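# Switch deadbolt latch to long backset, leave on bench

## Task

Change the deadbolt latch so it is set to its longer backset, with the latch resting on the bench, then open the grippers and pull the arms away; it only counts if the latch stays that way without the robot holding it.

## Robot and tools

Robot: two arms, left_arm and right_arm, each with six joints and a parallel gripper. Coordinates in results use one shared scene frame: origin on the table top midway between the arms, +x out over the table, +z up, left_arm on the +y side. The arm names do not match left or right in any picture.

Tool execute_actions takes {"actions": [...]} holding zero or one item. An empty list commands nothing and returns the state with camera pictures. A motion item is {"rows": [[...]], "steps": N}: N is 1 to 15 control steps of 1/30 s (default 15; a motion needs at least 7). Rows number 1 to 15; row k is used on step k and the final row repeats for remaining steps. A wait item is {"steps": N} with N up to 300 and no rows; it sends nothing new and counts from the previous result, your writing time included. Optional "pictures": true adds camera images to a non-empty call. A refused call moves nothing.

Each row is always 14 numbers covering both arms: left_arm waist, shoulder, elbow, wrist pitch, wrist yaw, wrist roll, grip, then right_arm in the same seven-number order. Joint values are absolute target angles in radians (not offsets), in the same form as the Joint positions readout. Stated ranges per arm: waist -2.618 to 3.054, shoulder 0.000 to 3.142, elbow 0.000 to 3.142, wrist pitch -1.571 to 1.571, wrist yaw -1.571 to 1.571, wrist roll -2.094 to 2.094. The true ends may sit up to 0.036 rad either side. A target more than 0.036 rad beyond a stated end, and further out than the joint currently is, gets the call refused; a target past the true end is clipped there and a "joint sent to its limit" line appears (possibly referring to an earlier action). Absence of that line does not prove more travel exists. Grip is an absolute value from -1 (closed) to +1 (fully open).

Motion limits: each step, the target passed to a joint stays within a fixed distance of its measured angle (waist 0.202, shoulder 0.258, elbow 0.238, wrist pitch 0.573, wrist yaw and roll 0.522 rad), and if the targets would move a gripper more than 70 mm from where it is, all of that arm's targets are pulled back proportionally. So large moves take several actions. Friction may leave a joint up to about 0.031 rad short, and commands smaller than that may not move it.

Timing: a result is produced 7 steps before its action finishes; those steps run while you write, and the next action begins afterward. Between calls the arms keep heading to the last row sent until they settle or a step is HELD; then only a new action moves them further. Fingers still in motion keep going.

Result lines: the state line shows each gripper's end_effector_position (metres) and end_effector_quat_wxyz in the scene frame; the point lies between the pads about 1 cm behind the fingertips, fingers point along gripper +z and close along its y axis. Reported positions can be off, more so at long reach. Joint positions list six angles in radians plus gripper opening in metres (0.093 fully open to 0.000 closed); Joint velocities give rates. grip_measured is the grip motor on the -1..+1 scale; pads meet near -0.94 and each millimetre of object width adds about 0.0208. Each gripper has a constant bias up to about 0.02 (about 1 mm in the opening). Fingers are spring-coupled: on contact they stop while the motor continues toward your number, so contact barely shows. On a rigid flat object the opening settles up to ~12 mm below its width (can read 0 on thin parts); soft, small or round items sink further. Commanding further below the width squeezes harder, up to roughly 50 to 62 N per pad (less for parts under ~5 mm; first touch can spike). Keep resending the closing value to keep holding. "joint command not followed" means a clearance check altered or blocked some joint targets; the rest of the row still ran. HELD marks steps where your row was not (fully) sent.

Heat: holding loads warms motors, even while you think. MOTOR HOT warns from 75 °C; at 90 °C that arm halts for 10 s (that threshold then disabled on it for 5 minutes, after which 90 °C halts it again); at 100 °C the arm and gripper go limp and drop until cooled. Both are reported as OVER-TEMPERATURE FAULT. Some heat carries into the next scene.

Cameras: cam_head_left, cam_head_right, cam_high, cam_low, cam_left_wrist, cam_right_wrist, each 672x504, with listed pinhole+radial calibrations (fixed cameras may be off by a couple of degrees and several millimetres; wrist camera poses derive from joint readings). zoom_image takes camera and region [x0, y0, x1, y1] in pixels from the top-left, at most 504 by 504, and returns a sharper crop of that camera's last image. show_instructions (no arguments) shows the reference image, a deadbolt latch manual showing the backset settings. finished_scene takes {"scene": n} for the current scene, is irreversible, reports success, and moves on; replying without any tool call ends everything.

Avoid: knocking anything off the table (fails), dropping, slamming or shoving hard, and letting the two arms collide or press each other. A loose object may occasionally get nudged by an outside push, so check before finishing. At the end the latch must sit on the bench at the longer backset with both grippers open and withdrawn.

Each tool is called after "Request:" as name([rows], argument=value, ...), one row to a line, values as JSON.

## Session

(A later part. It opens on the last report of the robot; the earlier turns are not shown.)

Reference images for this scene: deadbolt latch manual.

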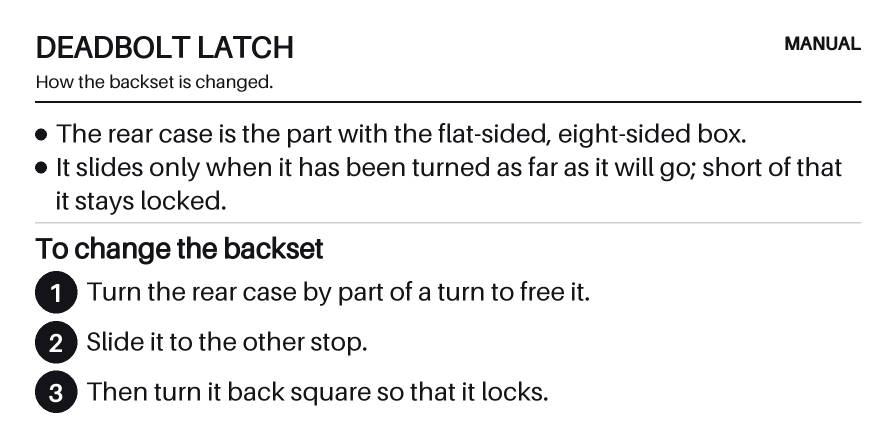

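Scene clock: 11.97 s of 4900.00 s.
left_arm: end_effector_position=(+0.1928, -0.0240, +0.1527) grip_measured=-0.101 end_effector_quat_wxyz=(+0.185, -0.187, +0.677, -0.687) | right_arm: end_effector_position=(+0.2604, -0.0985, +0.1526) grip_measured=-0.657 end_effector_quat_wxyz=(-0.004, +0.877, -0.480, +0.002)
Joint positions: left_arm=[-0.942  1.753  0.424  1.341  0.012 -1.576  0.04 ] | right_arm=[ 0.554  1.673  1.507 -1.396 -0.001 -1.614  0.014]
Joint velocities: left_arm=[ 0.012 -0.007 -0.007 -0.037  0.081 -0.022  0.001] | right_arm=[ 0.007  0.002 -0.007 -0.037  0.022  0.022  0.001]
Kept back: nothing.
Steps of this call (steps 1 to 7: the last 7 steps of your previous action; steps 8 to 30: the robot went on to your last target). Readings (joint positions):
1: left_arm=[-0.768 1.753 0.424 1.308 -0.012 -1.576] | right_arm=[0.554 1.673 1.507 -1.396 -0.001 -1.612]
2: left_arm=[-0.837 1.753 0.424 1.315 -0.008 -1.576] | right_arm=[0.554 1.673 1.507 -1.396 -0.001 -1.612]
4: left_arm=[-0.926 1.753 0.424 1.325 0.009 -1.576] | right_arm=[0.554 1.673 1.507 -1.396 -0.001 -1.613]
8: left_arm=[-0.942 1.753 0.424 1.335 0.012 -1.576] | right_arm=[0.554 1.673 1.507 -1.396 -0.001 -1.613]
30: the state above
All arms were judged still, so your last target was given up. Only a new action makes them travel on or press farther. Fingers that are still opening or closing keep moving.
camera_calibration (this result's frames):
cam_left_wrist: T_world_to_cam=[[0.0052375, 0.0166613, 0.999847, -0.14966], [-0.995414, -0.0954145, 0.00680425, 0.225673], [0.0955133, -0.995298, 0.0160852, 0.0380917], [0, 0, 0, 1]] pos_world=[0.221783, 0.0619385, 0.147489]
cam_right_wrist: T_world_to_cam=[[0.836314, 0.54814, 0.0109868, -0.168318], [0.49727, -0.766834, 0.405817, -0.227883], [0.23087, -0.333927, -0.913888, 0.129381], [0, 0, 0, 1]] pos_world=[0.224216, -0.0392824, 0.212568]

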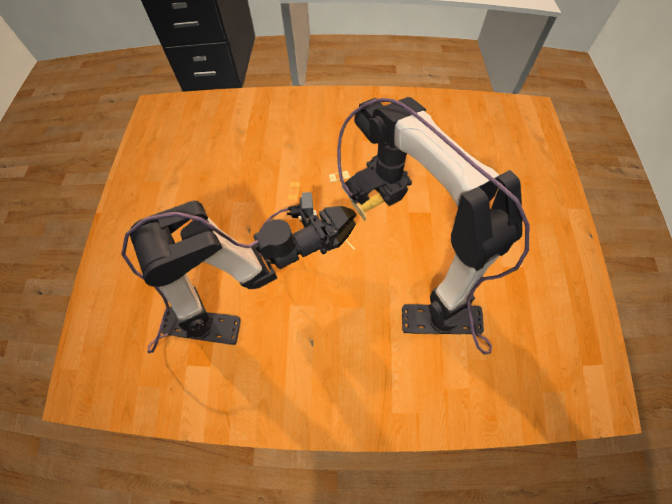

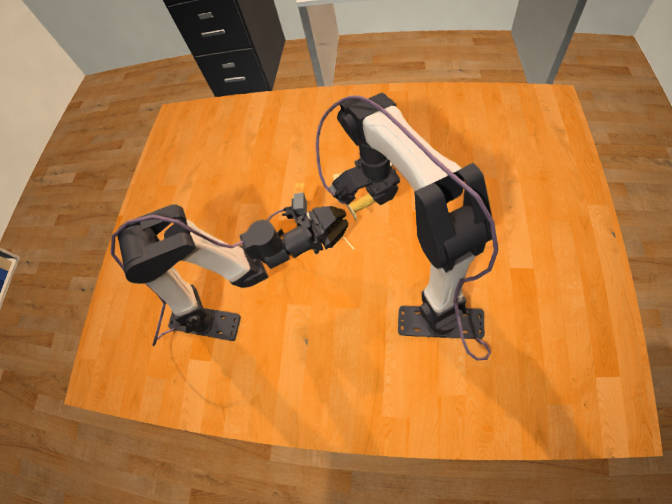

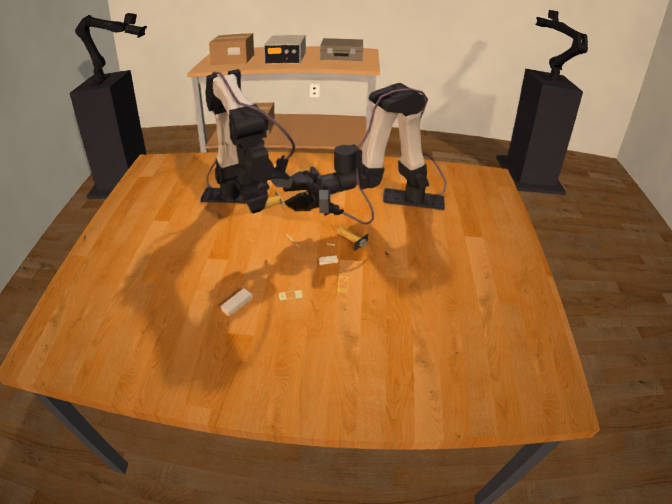

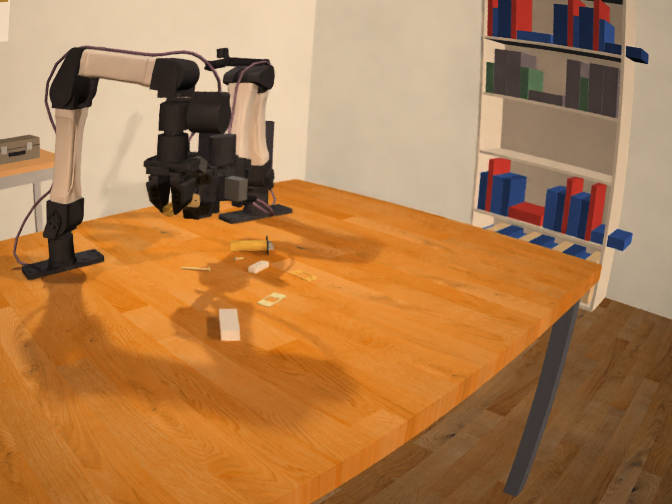

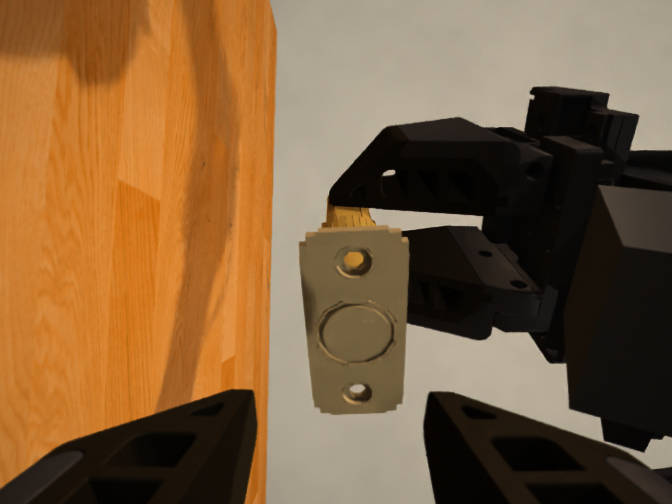

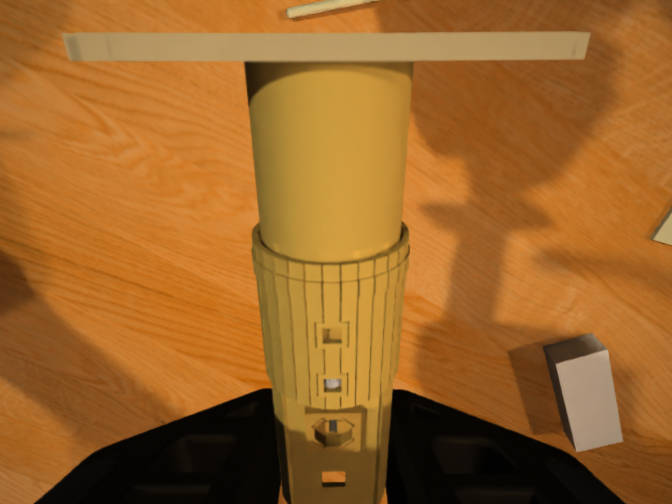

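Request:
execute_actions([
  {"rows":[[-0.922,1.79,0.5,1.33,-0.01,-1.58,-0.1,0.55,1.678,1.52,-1.41,0,-1.62,-0.8]]},
])

Request:
execute_actions([
  {"rows":[[-0.922,1.86,0.58,1.308,-0.01,-1.58,-0.1,0.55,1.678,1.52,-1.41,0,-1.62,-0.8]]},
])

Request:
execute_actions([
  {"steps":15},
], pictures=true)

Scene clock: 12.53 s of 4900.00 s.
left_arm: end_effector_position=(+0.2050, -0.0334, +0.1667) grip_measured=-0.101 end_effector_quat_wxyz=(+0.195, -0.188, +0.662, -0.698) | right_arm: end_effector_position=(+0.2606, -0.0988, +0.1526) grip_measured=-0.657 end_effector_quat_wxyz=(-0.004, +0.877, -0.480, +0.003)
Joint positions: left_arm=[-0.932  1.772  0.487  1.336  0.005 -1.576  0.04 ] | right_arm=[ 0.554  1.673  1.507 -1.396  0.001 -1.614  0.014]
Joint velocities: left_arm=[-0.012  0.002 -0.007 -0.007  0.007 -0.007  0.001] | right_arm=[-0.017 -0.012 -0.017  0.007  0.022  0.022  0.001]
Steps of this call (steps 1 to 9: nothing new was sent; steps 10 to 17: the first 8 steps of this action). Readings (joint positions):
10: left_arm=[-0.941 1.756 0.432 1.339 0.011 -1.576] | right_arm=[0.554 1.673 1.507 -1.396 -0.001 -1.614]
11: left_arm=[-0.939 1.764 0.450 1.337 0.010 -1.576] | right_arm=[0.554 1.673 1.507 -1.396 -0.001 -1.614]
13: left_arm=[-0.934 1.772 0.479 1.336 0.007 -1.576] | right_arm=[0.554 1.673 1.507 -1.396 -0.001 -1.614]
17: the state above

Scene clock: 13.03 s of 4900.00 s.
left_arm: end_effector_position=(+0.2145, -0.0475, +0.1616) grip_measured=-0.101 end_effector_quat_wxyz=(+0.196, -0.191, +0.663, -0.697) | right_arm: end_effector_position=(+0.2682, -0.1123, +0.1524) grip_measured=-0.657 end_effector_quat_wxyz=(+0.012, +0.872, -0.488, +0.027)
Joint positions: left_arm=[-0.932  1.838  0.553  1.332  0.001 -1.577  0.04 ] | right_arm=[ 0.535  1.674  1.507 -1.396  0.059 -1.614  0.014]
Joint velocities: left_arm=[ 0.012  0.017 -0.002 -0.022 -0.051 -0.037 -0.   ] | right_arm=[ 0.007  0.002 -0.002 -0.007  0.022  0.022  0.   ]
Steps of this call (steps 1 to 7: the last 7 steps of your previous action; steps 8 to 15: the first 8 steps of this action). Readings (joint positions):
8: left_arm=[-0.932 1.782 0.498 1.336 0.004 -1.576] | right_arm=[0.554 1.673 1.507 -1.396 0.008 -1.614]
9: left_arm=[-0.932 1.802 0.517 1.333 0.004 -1.576] | right_arm=[0.550 1.673 1.507 -1.396 0.028 -1.614]
11: left_arm=[-0.932 1.832 0.546 1.332 0.003 -1.577] | right_arm=[0.539 1.674 1.507 -1.396 0.054 -1.614]
15: the state above

Scene clock: 13.53 s of 4900.00 s.
left_arm: end_effector_position=(+0.2145, -0.0475, +0.1616) grip_measured=-0.101 end_effector_quat_wxyz=(+0.196, -0.191, +0.663, -0.697) | right_arm: end_effector_position=(+0.2682, -0.1123, +0.1524) grip_measured=-0.657 end_effector_quat_wxyz=(+0.012, +0.872, -0.488, +0.027)
Joint positions: left_arm=[-0.932  1.838  0.553  1.332  0.001 -1.577  0.04 ] | right_arm=[ 0.535  1.674  1.507 -1.396  0.059 -1.614  0.014]
Joint velocities: left_arm=[ 0.002 -0.007 -0.012 -0.051  0.007 -0.007 -0.   ] | right_arm=[-0.002  0.012  0.002  0.066 -0.037  0.022 -0.001]
Kept back: nothing.
Steps of this call (steps 1 to 7: the last 7 steps of your previous action; steps 8 to 15: the robot went on to your last target). Readings (joint positions):
1: left_arm=[-0.932 1.838 0.553 1.332 0.001 -1.577] | right_arm=[0.535 1.674 1.507 -1.396 0.059 -1.614]
2: left_arm=[-0.932 1.838 0.553 1.332 0.001 -1.577] | right_arm=[0.535 1.674 1.507 -1.396 0.059 -1.614]
4: left_arm=[-0.932 1.838 0.553 1.332 0.001 -1.577] | right_arm=[0.535 1.674 1.507 -1.396 0.059 -1.614]
8: left_arm=[-0.932 1.838 0.553 1.332 0.001 -1.577] | right_arm=[0.535 1.674 1.507 -1.396 0.059 -1.614]
15: the state above
All arms were judged still, so your last target was given up. Only a new action makes them travel on or press farther. Fingers that are still opening or closing keep moving.
camera_calibration (this result's frames):
cam_left_wrist: T_world_to_cam=[[-0.0124837, 0.0472661, 0.998804, -0.152807], [-0.993197, -0.116241, -0.00691274, 0.245725], [0.115775, -0.992096, 0.0483956, 0.00311039], [0, 0, 0, 1]] pos_world=[0.241785, 0.0388717, 0.154172]
cam_right_wrist: T_world_to_cam=[[0.846243, 0.532761, 0.00616871, -0.170928], [0.470654, -0.752917, 0.460001, -0.241873], [0.249716, -0.38637, -0.887897, 0.107936], [0, 0, 0, 1]] pos_world=[0.231532, -0.0493431, 0.208153]

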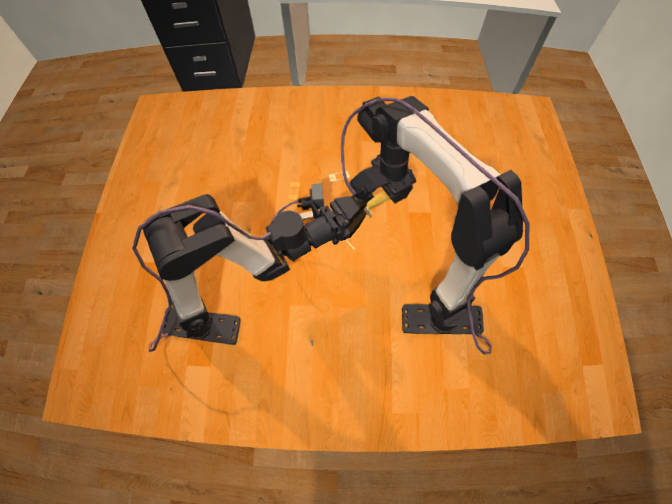

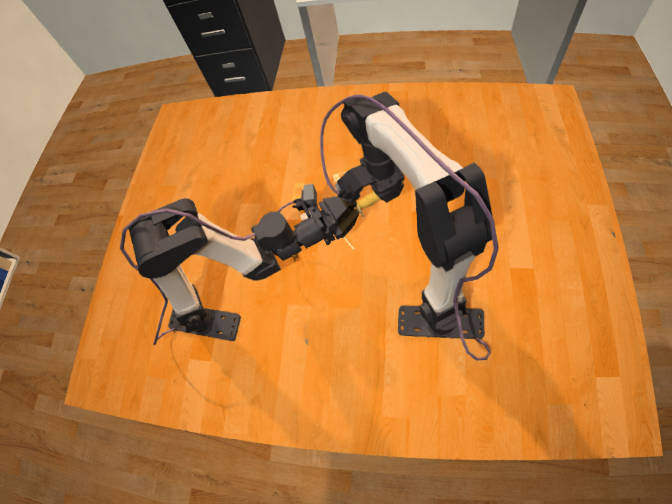

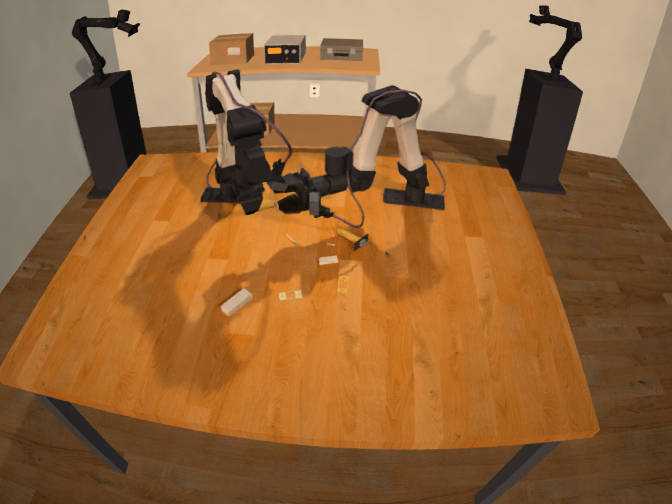

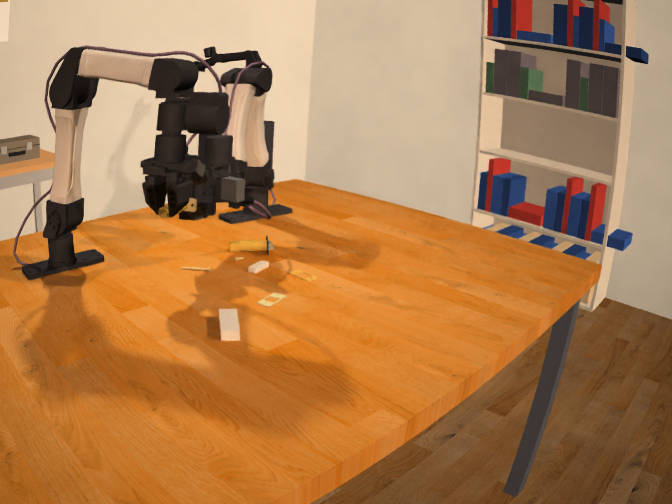

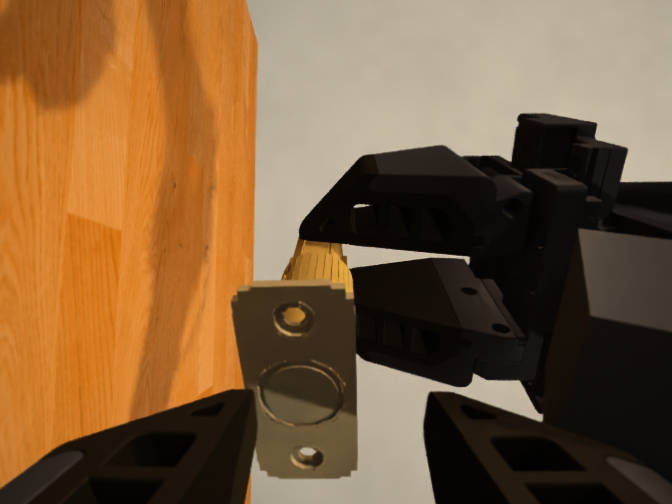

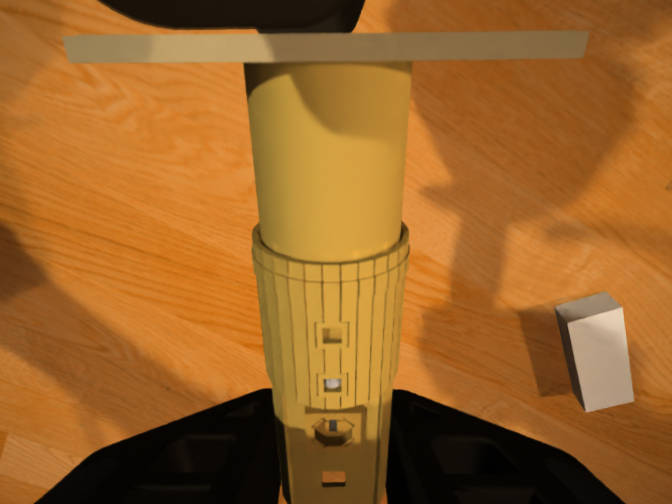

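Back right off, lower left, return.

Request:
execute_actions([
  {"rows":[[-0.922,1.84,0.553,1.3,-0.01,-1.58,-0.1,0.47,1.678,1.52,-1.41,0,-1.62,-0.8]]},
])

Request:
execute_actions([
  {"rows":[[-0.922,1.84,0.553,1.3,-0.01,-1.58,-0.1,0.545,1.678,1.52,-1.41,-0.01,-1.62,-0.8]]},
])

Request:
execute_actions([
  {"steps":15},
], pictures=true)

Scene clock: 14.07 s of 4900.00 s.
left_arm: end_effector_position=(+0.2146, -0.0476, +0.1577) grip_measured=-0.101 end_effector_quat_wxyz=(+0.194, -0.192, +0.669, -0.692) | right_arm: end_effector_position=(+0.2735, -0.1237, +0.1522) grip_measured=-0.657 end_effector_quat_wxyz=(+0.003, +0.857, -0.515, +0.012)
Joint positions: left_arm=[-0.932  1.838  0.553  1.316  0.001 -1.577  0.04 ] | right_arm=[ 0.472  1.674  1.507 -1.396  0.023 -1.615  0.014]
Joint velocities: left_arm=[-0.007  0.007  0.012  0.022  0.037 -0.051 -0.001] | right_arm=[-0.002  0.032 -0.007 -0.037 -0.095  0.007 -0.001]
Steps of this call (steps 1 to 8: nothing new was sent; steps 9 to 16: the first 8 steps of this action). Readings (joint positions):
9: left_arm=[-0.932 1.838 0.553 1.332 0.001 -1.577] | right_arm=[0.527 1.674 1.507 -1.396 0.054 -1.615]
10: left_arm=[-0.932 1.838 0.553 1.330 0.001 -1.577] | right_arm=[0.512 1.674 1.507 -1.396 0.043 -1.615]
12: left_arm=[-0.932 1.838 0.553 1.323 0.001 -1.577] | right_arm=[0.485 1.674 1.507 -1.396 0.033 -1.615]
16: the state above

Scene clock: 14.57 s of 4900.00 s.
left_arm: end_effector_position=(+0.2146, -0.0477, +0.1568) grip_measured=-0.101 end_effector_quat_wxyz=(+0.194, -0.193, +0.670, -0.690) | right_arm: end_effector_position=(+0.2618, -0.1010, +0.1521) grip_measured=-0.657 end_effector_quat_wxyz=(-0.003, +0.875, -0.484, +0.002)
Joint positions: left_arm=[-0.932  1.838  0.553  1.312  0.001 -1.577  0.04 ] | right_arm=[ 0.544  1.674  1.507 -1.396  0.    -1.615  0.014]
Joint velocities: left_arm=[-0.007 -0.007  0.012 -0.037 -0.037 -0.007  0.   ] | right_arm=[-0.022 -0.017 -0.002 -0.007  0.066  0.037 -0.   ]
Steps of this call (steps 1 to 7: the last 7 steps of your previous action; steps 8 to 15: the first 8 steps of this action). Readings (joint positions):
8: left_arm=[-0.932 1.838 0.553 1.313 0.001 -1.577] | right_arm=[0.479 1.674 1.507 -1.396 0.016 -1.615]
9: left_arm=[-0.932 1.838 0.553 1.313 0.001 -1.577] | right_arm=[0.494 1.674 1.507 -1.396 0.015 -1.615]
11: left_arm=[-0.932 1.838 0.553 1.313 0.001 -1.577] | right_arm=[0.527 1.674 1.507 -1.396 0.009 -1.615]
15: the state above

Scene clock: 15.07 s of 4900.00 s.
left_arm: end_effector_position=(+0.2146, -0.0477, +0.1568) grip_measured=-0.101 end_effector_quat_wxyz=(+0.194, -0.193, +0.670, -0.690) | right_arm: end_effector_position=(+0.2618, -0.1010, +0.1521) grip_measured=-0.657 end_effector_quat_wxyz=(-0.003, +0.875, -0.484, +0.002)
Joint positions: left_arm=[-0.932  1.838  0.553  1.312  0.001 -1.577  0.04 ] | right_arm=[ 0.544  1.674  1.507 -1.396  0.    -1.615  0.014]
Joint velocities: left_arm=[ 0.012 -0.007 -0.027  0.022  0.051 -0.095  0.   ] | right_arm=[-0.007 -0.002  0.007 -0.022 -0.066  0.022  0.   ]
Kept back: nothing.
Steps of this call (steps 1 to 7: the last 7 steps of your previous action; steps 8 to 15: the robot went on to your last target). Readings (joint positions):
1: left_arm=[-0.932 1.838 0.553 1.312 0.001 -1.577] | right_arm=[0.544 1.674 1.507 -1.396 0.000 -1.615]
2: left_arm=[-0.932 1.838 0.553 1.312 0.001 -1.577] | right_arm=[0.544 1.674 1.507 -1.396 0.000 -1.615]
4: left_arm=[-0.932 1.838 0.553 1.312 0.001 -1.577] | right_arm=[0.544 1.674 1.507 -1.396 0.000 -1.615]
8: left_arm=[-0.932 1.838 0.553 1.312 0.001 -1.577] | right_arm=[0.544 1.674 1.507 -1.396 0.000 -1.615]
15: the state above
All arms were judged still, so your last target was given up. Only a new action makes them travel on or press farther. Fingers that are still opening or closing keep moving.
camera_calibration (this result's frames):
cam_left_wrist: T_world_to_cam=[[-0.00205073, 0.0304131, 0.999535, -0.151156], [-0.993225, -0.116195, 0.00149772, 0.244458], [0.116187, -0.992761, 0.0304454, 0.00587302], [0, 0, 0, 1]] pos_world=[0.24181, 0.0388325, 0.15054]
cam_right_wrist: T_world_to_cam=[[0.840694, 0.541435, 0.0090199, -0.169634], [0.491545, -0.770007, 0.406783, -0.229363], [0.227192, -0.337547, -0.91348, 0.128334], [0, 0, 0, 1]] pos_world=[0.226196, -0.0414473, 0.212062]

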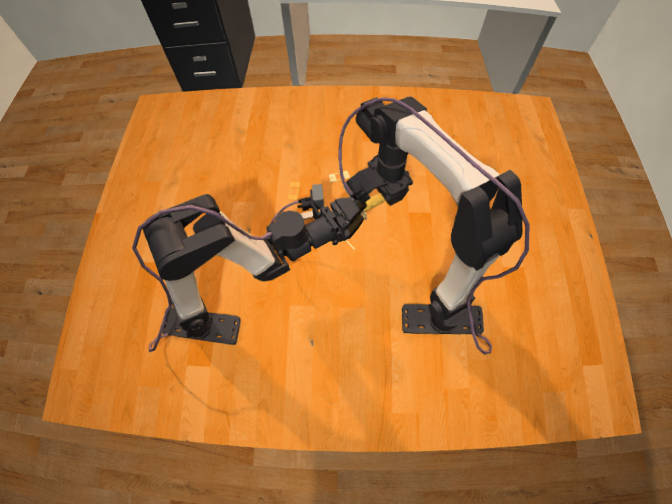

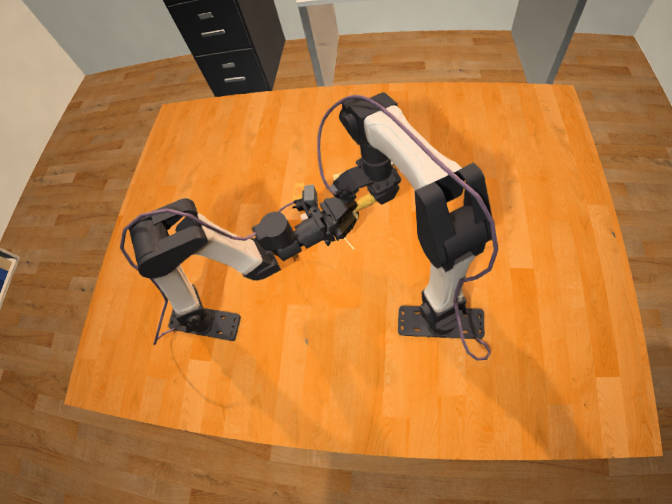

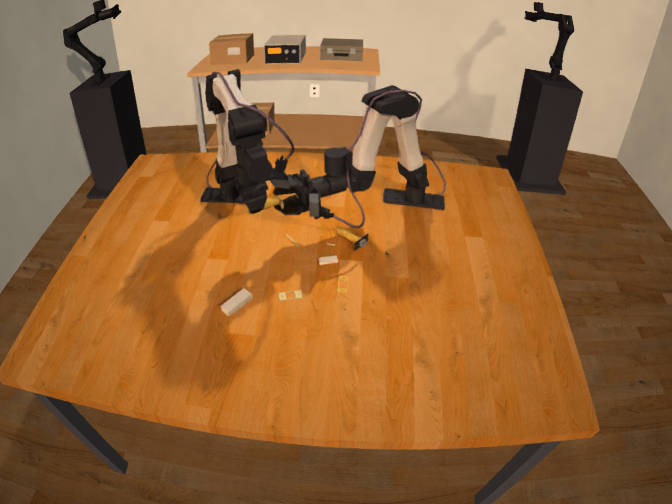

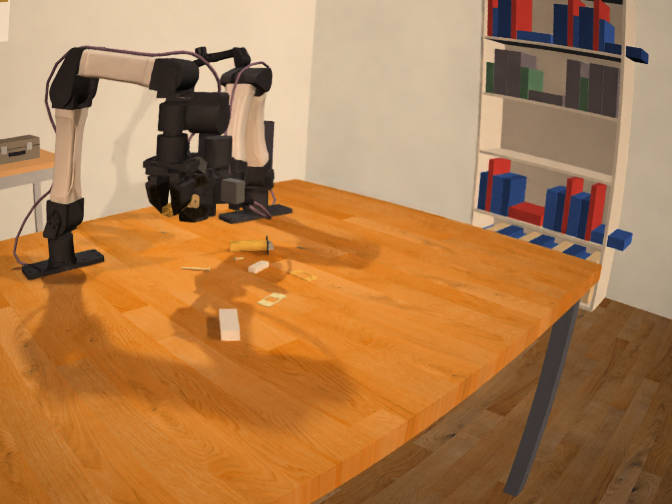

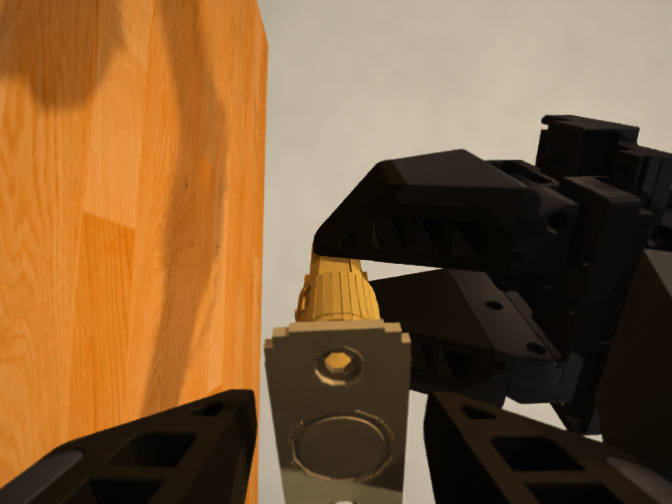

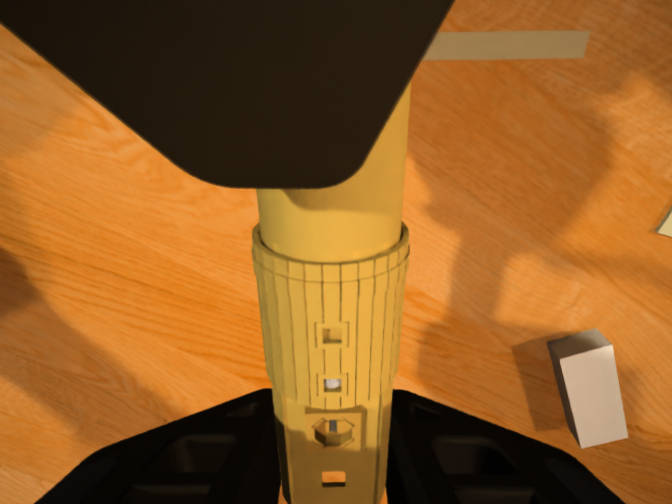

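Request:
execute_actions([
  {"rows":[[-0.91,1.84,0.553,1.3,-0.01,-1.58,-0.1,0.545,1.678,1.52,-1.41,-0.01,-1.62,-0.8]],"steps":8},
])

Request:
execute_actions([
  {"rows":[[-0.91,1.84,0.553,1.3,-0.01,-1.58,-0.65,0.545,1.678,1.52,-1.41,-0.01,-1.62,-0.8]]},
])

Request:
execute_actions([
  {"rows":[[-0.91,1.84,0.553,1.3,-0.01,-1.3,-0.65,0.545,1.678,1.52,-1.41,-0.01,-1.62,-0.8]]},
])

Request:
execute_actions([
  {"steps":12},
])

Scene clock: 15.47 s of 4900.00 s.
left_arm: end_effector_position=(+0.2150, -0.0474, +0.1568) grip_measured=-0.101 end_effector_quat_wxyz=(+0.194, -0.193, +0.670, -0.690) | right_arm: end_effector_position=(+0.2618, -0.1010, +0.1521) grip_measured=-0.657 end_effector_quat_wxyz=(-0.003, +0.875, -0.484, +0.002)
Joint positions: left_arm=[-0.931  1.838  0.553  1.312  0.001 -1.577  0.04 ] | right_arm=[ 0.544  1.674  1.507 -1.396  0.    -1.615  0.014]
Joint velocities: left_arm=[ 0.066  0.007 -0.017 -0.007 -0.051  0.037 -0.   ] | right_arm=[-0.032 -0.002 -0.007  0.007 -0.037  0.051  0.001]
Steps of this call (steps 1 to 11: nothing new was sent; step 12: the first step of this action). Readings (joint positions):
12: the state above

Scene clock: 15.97 s of 4900.00 s.
left_arm: end_effector_position=(+0.2196, -0.0445, +0.1568) grip_measured=-0.602 end_effector_quat_wxyz=(+0.198, -0.197, +0.669, -0.689) | right_arm: end_effector_position=(+0.2618, -0.1010, +0.1521) grip_measured=-0.657 end_effector_quat_wxyz=(-0.003, +0.875, -0.484, +0.002)
Joint positions: left_arm=[-0.92   1.838  0.553  1.312  0.    -1.577  0.016] | right_arm=[ 0.544  1.674  1.507 -1.396 -0.    -1.615  0.014]
Joint velocities: left_arm=[-0.002 -0.007 -0.002  0.051  0.022  0.051 -0.001] | right_arm=[ 0.002 -0.002  0.002  0.007  0.037 -0.022 -0.   ]
Steps of this call (steps 1 to 7: the last 7 steps of your previous action; steps 8 to 15: the first 8 steps of this action). Readings (joint positions):
8: left_arm=[-0.920 1.838 0.553 1.312 0.000 -1.577] | right_arm=[0.544 1.674 1.507 -1.396 0.000 -1.615]
9: left_arm=[-0.920 1.838 0.553 1.312 0.000 -1.577] | right_arm=[0.544 1.674 1.507 -1.396 -0.000 -1.615]
11: left_arm=[-0.920 1.838 0.553 1.312 0.000 -1.577] | right_arm=[0.544 1.674 1.507 -1.396 -0.000 -1.615]
15: the state above

Scene clock: 16.47 s of 4900.00 s.
left_arm: end_effector_position=(+0.2196, -0.0445, +0.1570) grip_measured=-0.601 end_effector_quat_wxyz=(+0.273, -0.122, +0.686, -0.663) | right_arm: end_effector_position=(+0.2618, -0.1009, +0.1521) grip_measured=-0.657 end_effector_quat_wxyz=(-0.003, +0.875, -0.484, +0.002)
Joint positions: left_arm=[-0.92   1.838  0.553  1.313  0.    -1.355  0.016] | right_arm=[ 0.544  1.674  1.507 -1.396 -0.001 -1.615  0.014]
Joint velocities: left_arm=[-0.007 -0.007 -0.002 -0.007  0.007  0.3   -0.001] | right_arm=[-0.012 -0.022 -0.012 -0.007  0.066 -0.022 -0.001]
Steps of this call (steps 1 to 7: the last 7 steps of your previous action; steps 8 to 15: the first 8 steps of this action). Readings (joint positions):
8: left_arm=[-0.920 1.838 0.553 1.312 0.000 -1.535] | right_arm=[0.544 1.674 1.507 -1.396 -0.000 -1.615]
9: left_arm=[-0.920 1.838 0.553 1.312 0.000 -1.490] | right_arm=[0.544 1.674 1.507 -1.396 -0.001 -1.615]
11: left_arm=[-0.920 1.838 0.553 1.312 0.000 -1.424] | right_arm=[0.544 1.674 1.507 -1.396 -0.001 -1.615]
15: the state above

Scene clock: 16.87 s of 4900.00 s.
left_arm: end_effector_position=(+0.2196, -0.0445, +0.1571) grip_measured=-0.601 end_effector_quat_wxyz=(+0.288, -0.107, +0.689, -0.657) | right_arm: end_effector_position=(+0.2618, -0.1009, +0.1521) grip_measured=-0.657 end_effector_quat_wxyz=(-0.003, +0.875, -0.484, +0.002)
Joint positions: left_arm=[-0.92   1.838  0.553  1.314  0.    -1.311  0.016] | right_arm=[ 0.544  1.674  1.507 -1.396 -0.001 -1.615  0.014]
Joint velocities: left_arm=[-0.007 -0.007 -0.022 -0.051 -0.022  0.037 -0.   ] | right_arm=[-0.012  0.002  0.002 -0.037 -0.037  0.051 -0.   ]
Kept back: nothing.
Steps of this call (steps 1 to 7: the last 7 steps of your previous action; steps 8 to 12: the robot went on to your last target). Readings (joint positions):
1: left_arm=[-0.920 1.838 0.553 1.313 0.000 -1.346] | right_arm=[0.544 1.674 1.507 -1.396 -0.001 -1.615]
2: left_arm=[-0.920 1.838 0.553 1.313 0.000 -1.338] | right_arm=[0.544 1.674 1.507 -1.396 -0.001 -1.615]
4: left_arm=[-0.920 1.838 0.553 1.313 0.000 -1.327] | right_arm=[0.544 1.674 1.507 -1.396 -0.001 -1.615]
8: left_arm=[-0.920 1.838 0.553 1.314 0.000 -1.316] | right_arm=[0.544 1.674 1.507 -1.396 -0.001 -1.615]
12: the state above

Request:
execute_actions([
  {"rows":[[-0.91,1.84,0.553,1.3,-0.01,-1.0,-0.65,0.545,1.678,1.52,-1.41,-0.01,-1.62,-0.8]]},
])

Request:
execute_actions([
  {"rows":[[-0.91,1.84,0.553,1.3,-0.01,-0.75,-0.65,0.545,1.678,1.52,-1.41,-0.01,-1.62,-0.8]]},
])

Request:
execute_actions([
  {"steps":12},
])

Scene clock: 17.37 s of 4900.00 s.
left_arm: end_effector_position=(+0.2194, -0.0446, +0.1576) grip_measured=-0.601 end_effector_quat_wxyz=(+0.368, -0.020, +0.696, -0.617) | right_arm: end_effector_position=(+0.2618, -0.1009, +0.1521) grip_measured=-0.657 end_effector_quat_wxyz=(-0.003, +0.875, -0.484, +0.002)
Joint positions: left_arm=[-0.92   1.838  0.553  1.316  0.001 -1.061  0.016] | right_arm=[ 0.544  1.674  1.507 -1.396 -0.001 -1.615  0.014]
Joint velocities: left_arm=[-0.022  0.007  0.007  0.037  0.007  0.286  0.   ] | right_arm=[ 0.002 -0.022  0.007  0.007  0.007 -0.066  0.001]
Steps of this call (steps 1 to 7: the robot went on to your last target; steps 8 to 15: the first 8 steps of this action). Readings (joint positions):
8: left_arm=[-0.920 1.838 0.553 1.314 0.000 -1.261] | right_arm=[0.544 1.674 1.507 -1.396 -0.001 -1.615]
9: left_arm=[-0.920 1.838 0.553 1.314 0.000 -1.210] | right_arm=[0.544 1.674 1.507 -1.396 -0.001 -1.615]
11: left_arm=[-0.920 1.838 0.553 1.315 0.000 -1.137] | right_arm=[0.544 1.674 1.507 -1.396 -0.001 -1.615]
15: the state above

Scene clock: 17.87 s of 4900.00 s.
left_arm: end_effector_position=(+0.2191, -0.0448, +0.1580) grip_measured=-0.601 end_effector_quat_wxyz=(+0.444, +0.071, +0.692, -0.565) | right_arm: end_effector_position=(+0.2618, -0.1009, +0.1521) grip_measured=-0.657 end_effector_quat_wxyz=(-0.003, +0.875, -0.484, +0.002)
Joint positions: left_arm=[-0.92   1.838  0.553  1.317  0.004 -0.804  0.016] | right_arm=[ 0.544  1.674  1.507 -1.396 -0.001 -1.615  0.014]
Joint velocities: left_arm=[-0.002 -0.002 -0.007 -0.081  0.022  0.344  0.   ] | right_arm=[-0.017 -0.007 -0.007  0.066  0.022 -0.022  0.001]
Steps of this call (steps 1 to 7: the last 7 steps of your previous action; steps 8 to 15: the first 8 steps of this action). Readings (joint positions):
8: left_arm=[-0.920 1.838 0.553 1.316 0.002 -0.978] | right_arm=[0.544 1.674 1.507 -1.396 -0.001 -1.615]
9: left_arm=[-0.920 1.838 0.553 1.316 0.002 -0.934] | right_arm=[0.544 1.674 1.507 -1.396 -0.001 -1.615]
11: left_arm=[-0.920 1.838 0.553 1.317 0.003 -0.870] | right_arm=[0.544 1.674 1.507 -1.396 -0.001 -1.615]
15: the state above

Scene clock: 18.27 s of 4900.00 s.
left_arm: end_effector_position=(+0.2190, -0.0448, +0.1580) grip_measured=-0.601 end_effector_quat_wxyz=(+0.453, +0.083, +0.690, -0.558) | right_arm: end_effector_position=(+0.2620, -0.1008, +0.1521) grip_measured=-0.657 end_effector_quat_wxyz=(-0.004, +0.875, -0.483, +0.002)
Joint positions: left_arm=[-0.92   1.838  0.553  1.317  0.004 -0.768  0.016] | right_arm=[ 0.544  1.674  1.507 -1.395 -0.001 -1.616  0.014]
Joint velocities: left_arm=[-0.002 -0.007 -0.002  0.007  0.007  0.007 -0.   ] | right_arm=[-0.002 -0.007  0.007  0.037 -0.007 -0.081 -0.001]
Kept back: nothing.
Steps of this call (steps 1 to 7: the last 7 steps of your previous action; steps 8 to 12: the robot went on to your last target). Readings (joint positions):
1: left_arm=[-0.920 1.838 0.553 1.317 0.004 -0.795] | right_arm=[0.544 1.674 1.507 -1.396 -0.001 -1.615]
2: left_arm=[-0.920 1.838 0.553 1.317 0.004 -0.787] | right_arm=[0.544 1.674 1.507 -1.396 -0.001 -1.615]
4: left_arm=[-0.920 1.838 0.553 1.317 0.004 -0.778] | right_arm=[0.544 1.674 1.507 -1.396 -0.001 -1.615]
8: left_arm=[-0.920 1.838 0.553 1.317 0.004 -0.770] | right_arm=[0.544 1.674 1.507 -1.396 -0.001 -1.615]
12: the state above

Looks like the stop at 45°. Pull.

Request:
execute_actions([
  {"rows":[[-0.91,1.84,0.553,1.3,-0.01,-0.76,-0.65,0.49,1.678,1.52,-1.41,0.02,-1.67,-0.8]]},
])

Request:
execute_actions([
  {"steps":15},
], pictures=true)

Scene clock: 18.77 s of 4900.00 s.
left_arm: end_effector_position=(+0.2189, -0.0449, +0.1585) grip_measured=-0.601 end_effector_quat_wxyz=(+0.454, +0.084, +0.690, -0.558) | right_arm: end_effector_position=(+0.2652, -0.1056, +0.1522) grip_measured=-0.657 end_effector_quat_wxyz=(-0.009, +0.878, -0.479, -0.005)
Joint positions: left_arm=[-0.92   1.838  0.553  1.32   0.005 -0.768  0.016] | right_arm=[ 0.515  1.674  1.507 -1.394 -0.018 -1.655  0.014]
Joint velocities: left_arm=[ 0.007 -0.012 -0.002 -0.051  0.022 -0.007 -0.   ] | right_arm=[ 0.002  0.007 -0.022  0.037  0.051 -0.066 -0.   ]
Steps of this call (steps 1 to 7: the robot went on to your last target; steps 8 to 15: the first 8 steps of this action). Readings (joint positions):
8: left_arm=[-0.920 1.838 0.553 1.317 0.004 -0.768] | right_arm=[0.540 1.674 1.507 -1.395 -0.002 -1.624]
9: left_arm=[-0.920 1.838 0.553 1.317 0.004 -0.768] | right_arm=[0.533 1.674 1.507 -1.395 -0.007 -1.632]
11: left_arm=[-0.920 1.838 0.553 1.319 0.004 -0.768] | right_arm=[0.519 1.674 1.507 -1.395 -0.013 -1.643]
15: the state above

Scene clock: 19.27 s of 4900.00 s.
left_arm: end_effector_position=(+0.2189, -0.0449, +0.1585) grip_measured=-0.601 end_effector_quat_wxyz=(+0.454, +0.084, +0.690, -0.558) | right_arm: end_effector_position=(+0.2653, -0.1056, +0.1522) grip_measured=-0.657 end_effector_quat_wxyz=(-0.009, +0.879, -0.477, -0.005)
Joint positions: left_arm=[-0.92   1.838  0.553  1.32   0.005 -0.768  0.016] | right_arm=[ 0.515  1.674  1.507 -1.393 -0.018 -1.659  0.014]
Joint velocities: left_arm=[ 0.007  0.007 -0.007  0.022 -0.051 -0.081  0.   ] | right_arm=[ 0.022 -0.012  0.007  0.007 -0.022 -0.022  0.001]
Kept back: nothing.
Steps of this call (steps 1 to 7: the last 7 steps of your previous action; steps 8 to 15: the robot went on to your last target). Readings (joint positions):
1: left_arm=[-0.920 1.838 0.553 1.320 0.005 -0.768] | right_arm=[0.515 1.674 1.507 -1.394 -0.018 -1.656]
2: left_arm=[-0.920 1.838 0.553 1.320 0.005 -0.768] | right_arm=[0.515 1.674 1.507 -1.393 -0.018 -1.657]
4: left_arm=[-0.920 1.838 0.553 1.320 0.005 -0.768] | right_arm=[0.515 1.674 1.507 -1.393 -0.018 -1.658]
8: left_arm=[-0.920 1.838 0.553 1.320 0.005 -0.768] | right_arm=[0.515 1.674 1.507 -1.393 -0.018 -1.659]
15: the state above
All arms were judged still, so your last target was given up. Only a new action makes them travel on or press farther. Fingers that are still opening or closing keep moving.
camera_calibration (this result's frames):
cam_left_wrist: T_world_to_cam=[[-0.616851, -0.360622, 0.699605, 0.0115825], [-0.750123, 0.000184538, -0.661298, 0.306164], [0.238349, -0.932712, -0.270625, 0.031759], [0, 0, 0, 1]] pos_world=[0.229236, 0.0337424, 0.202957]
cam_right_wrist: T_world_to_cam=[[0.832095, 0.55445, 0.0142213, -0.167251], [0.505808, -0.769116, 0.390664, -0.235813], [0.227541, -0.317876, -0.920424, 0.129087], [0, 0, 0, 1]] pos_world=[0.229072, -0.047602, 0.213317]

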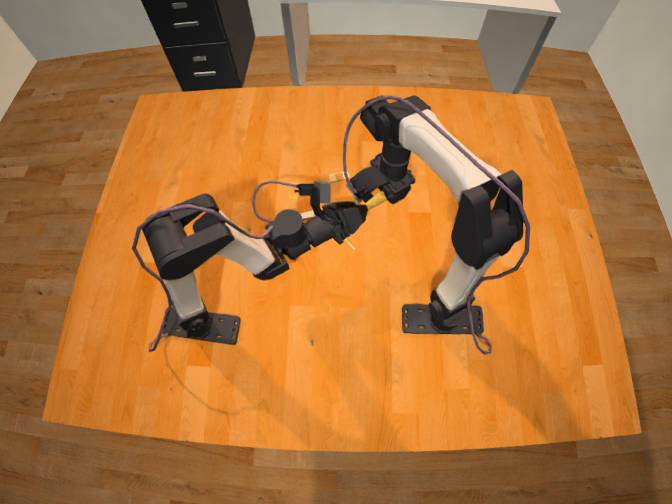

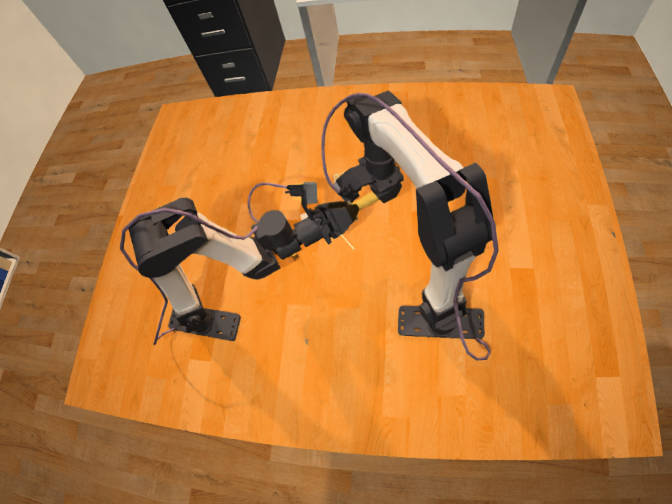

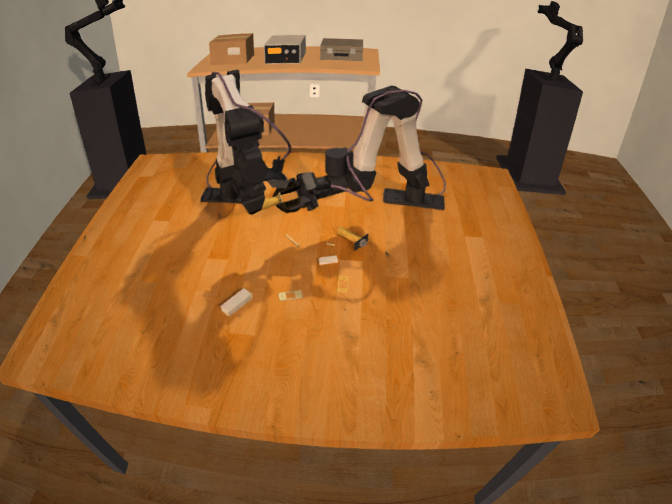

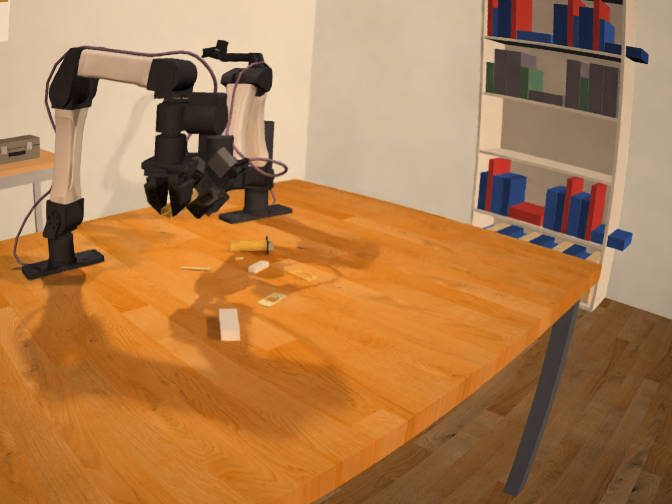

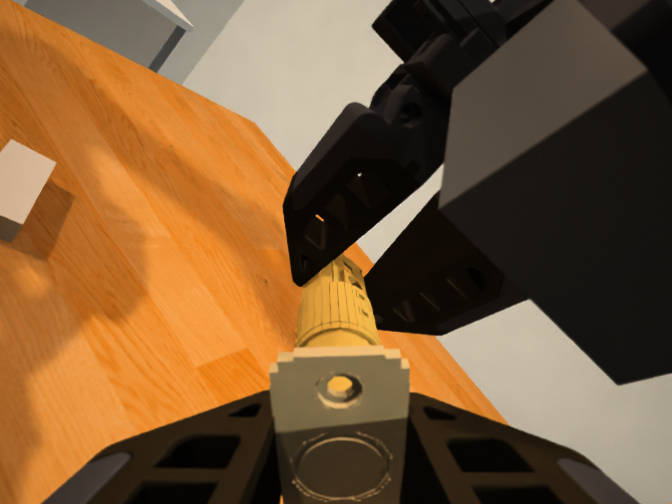

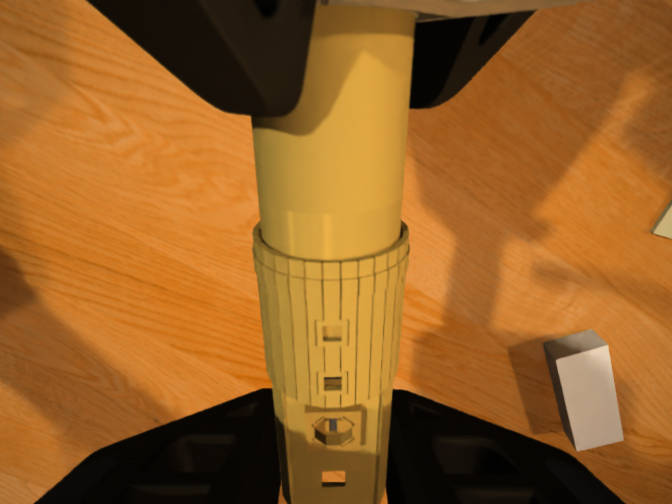

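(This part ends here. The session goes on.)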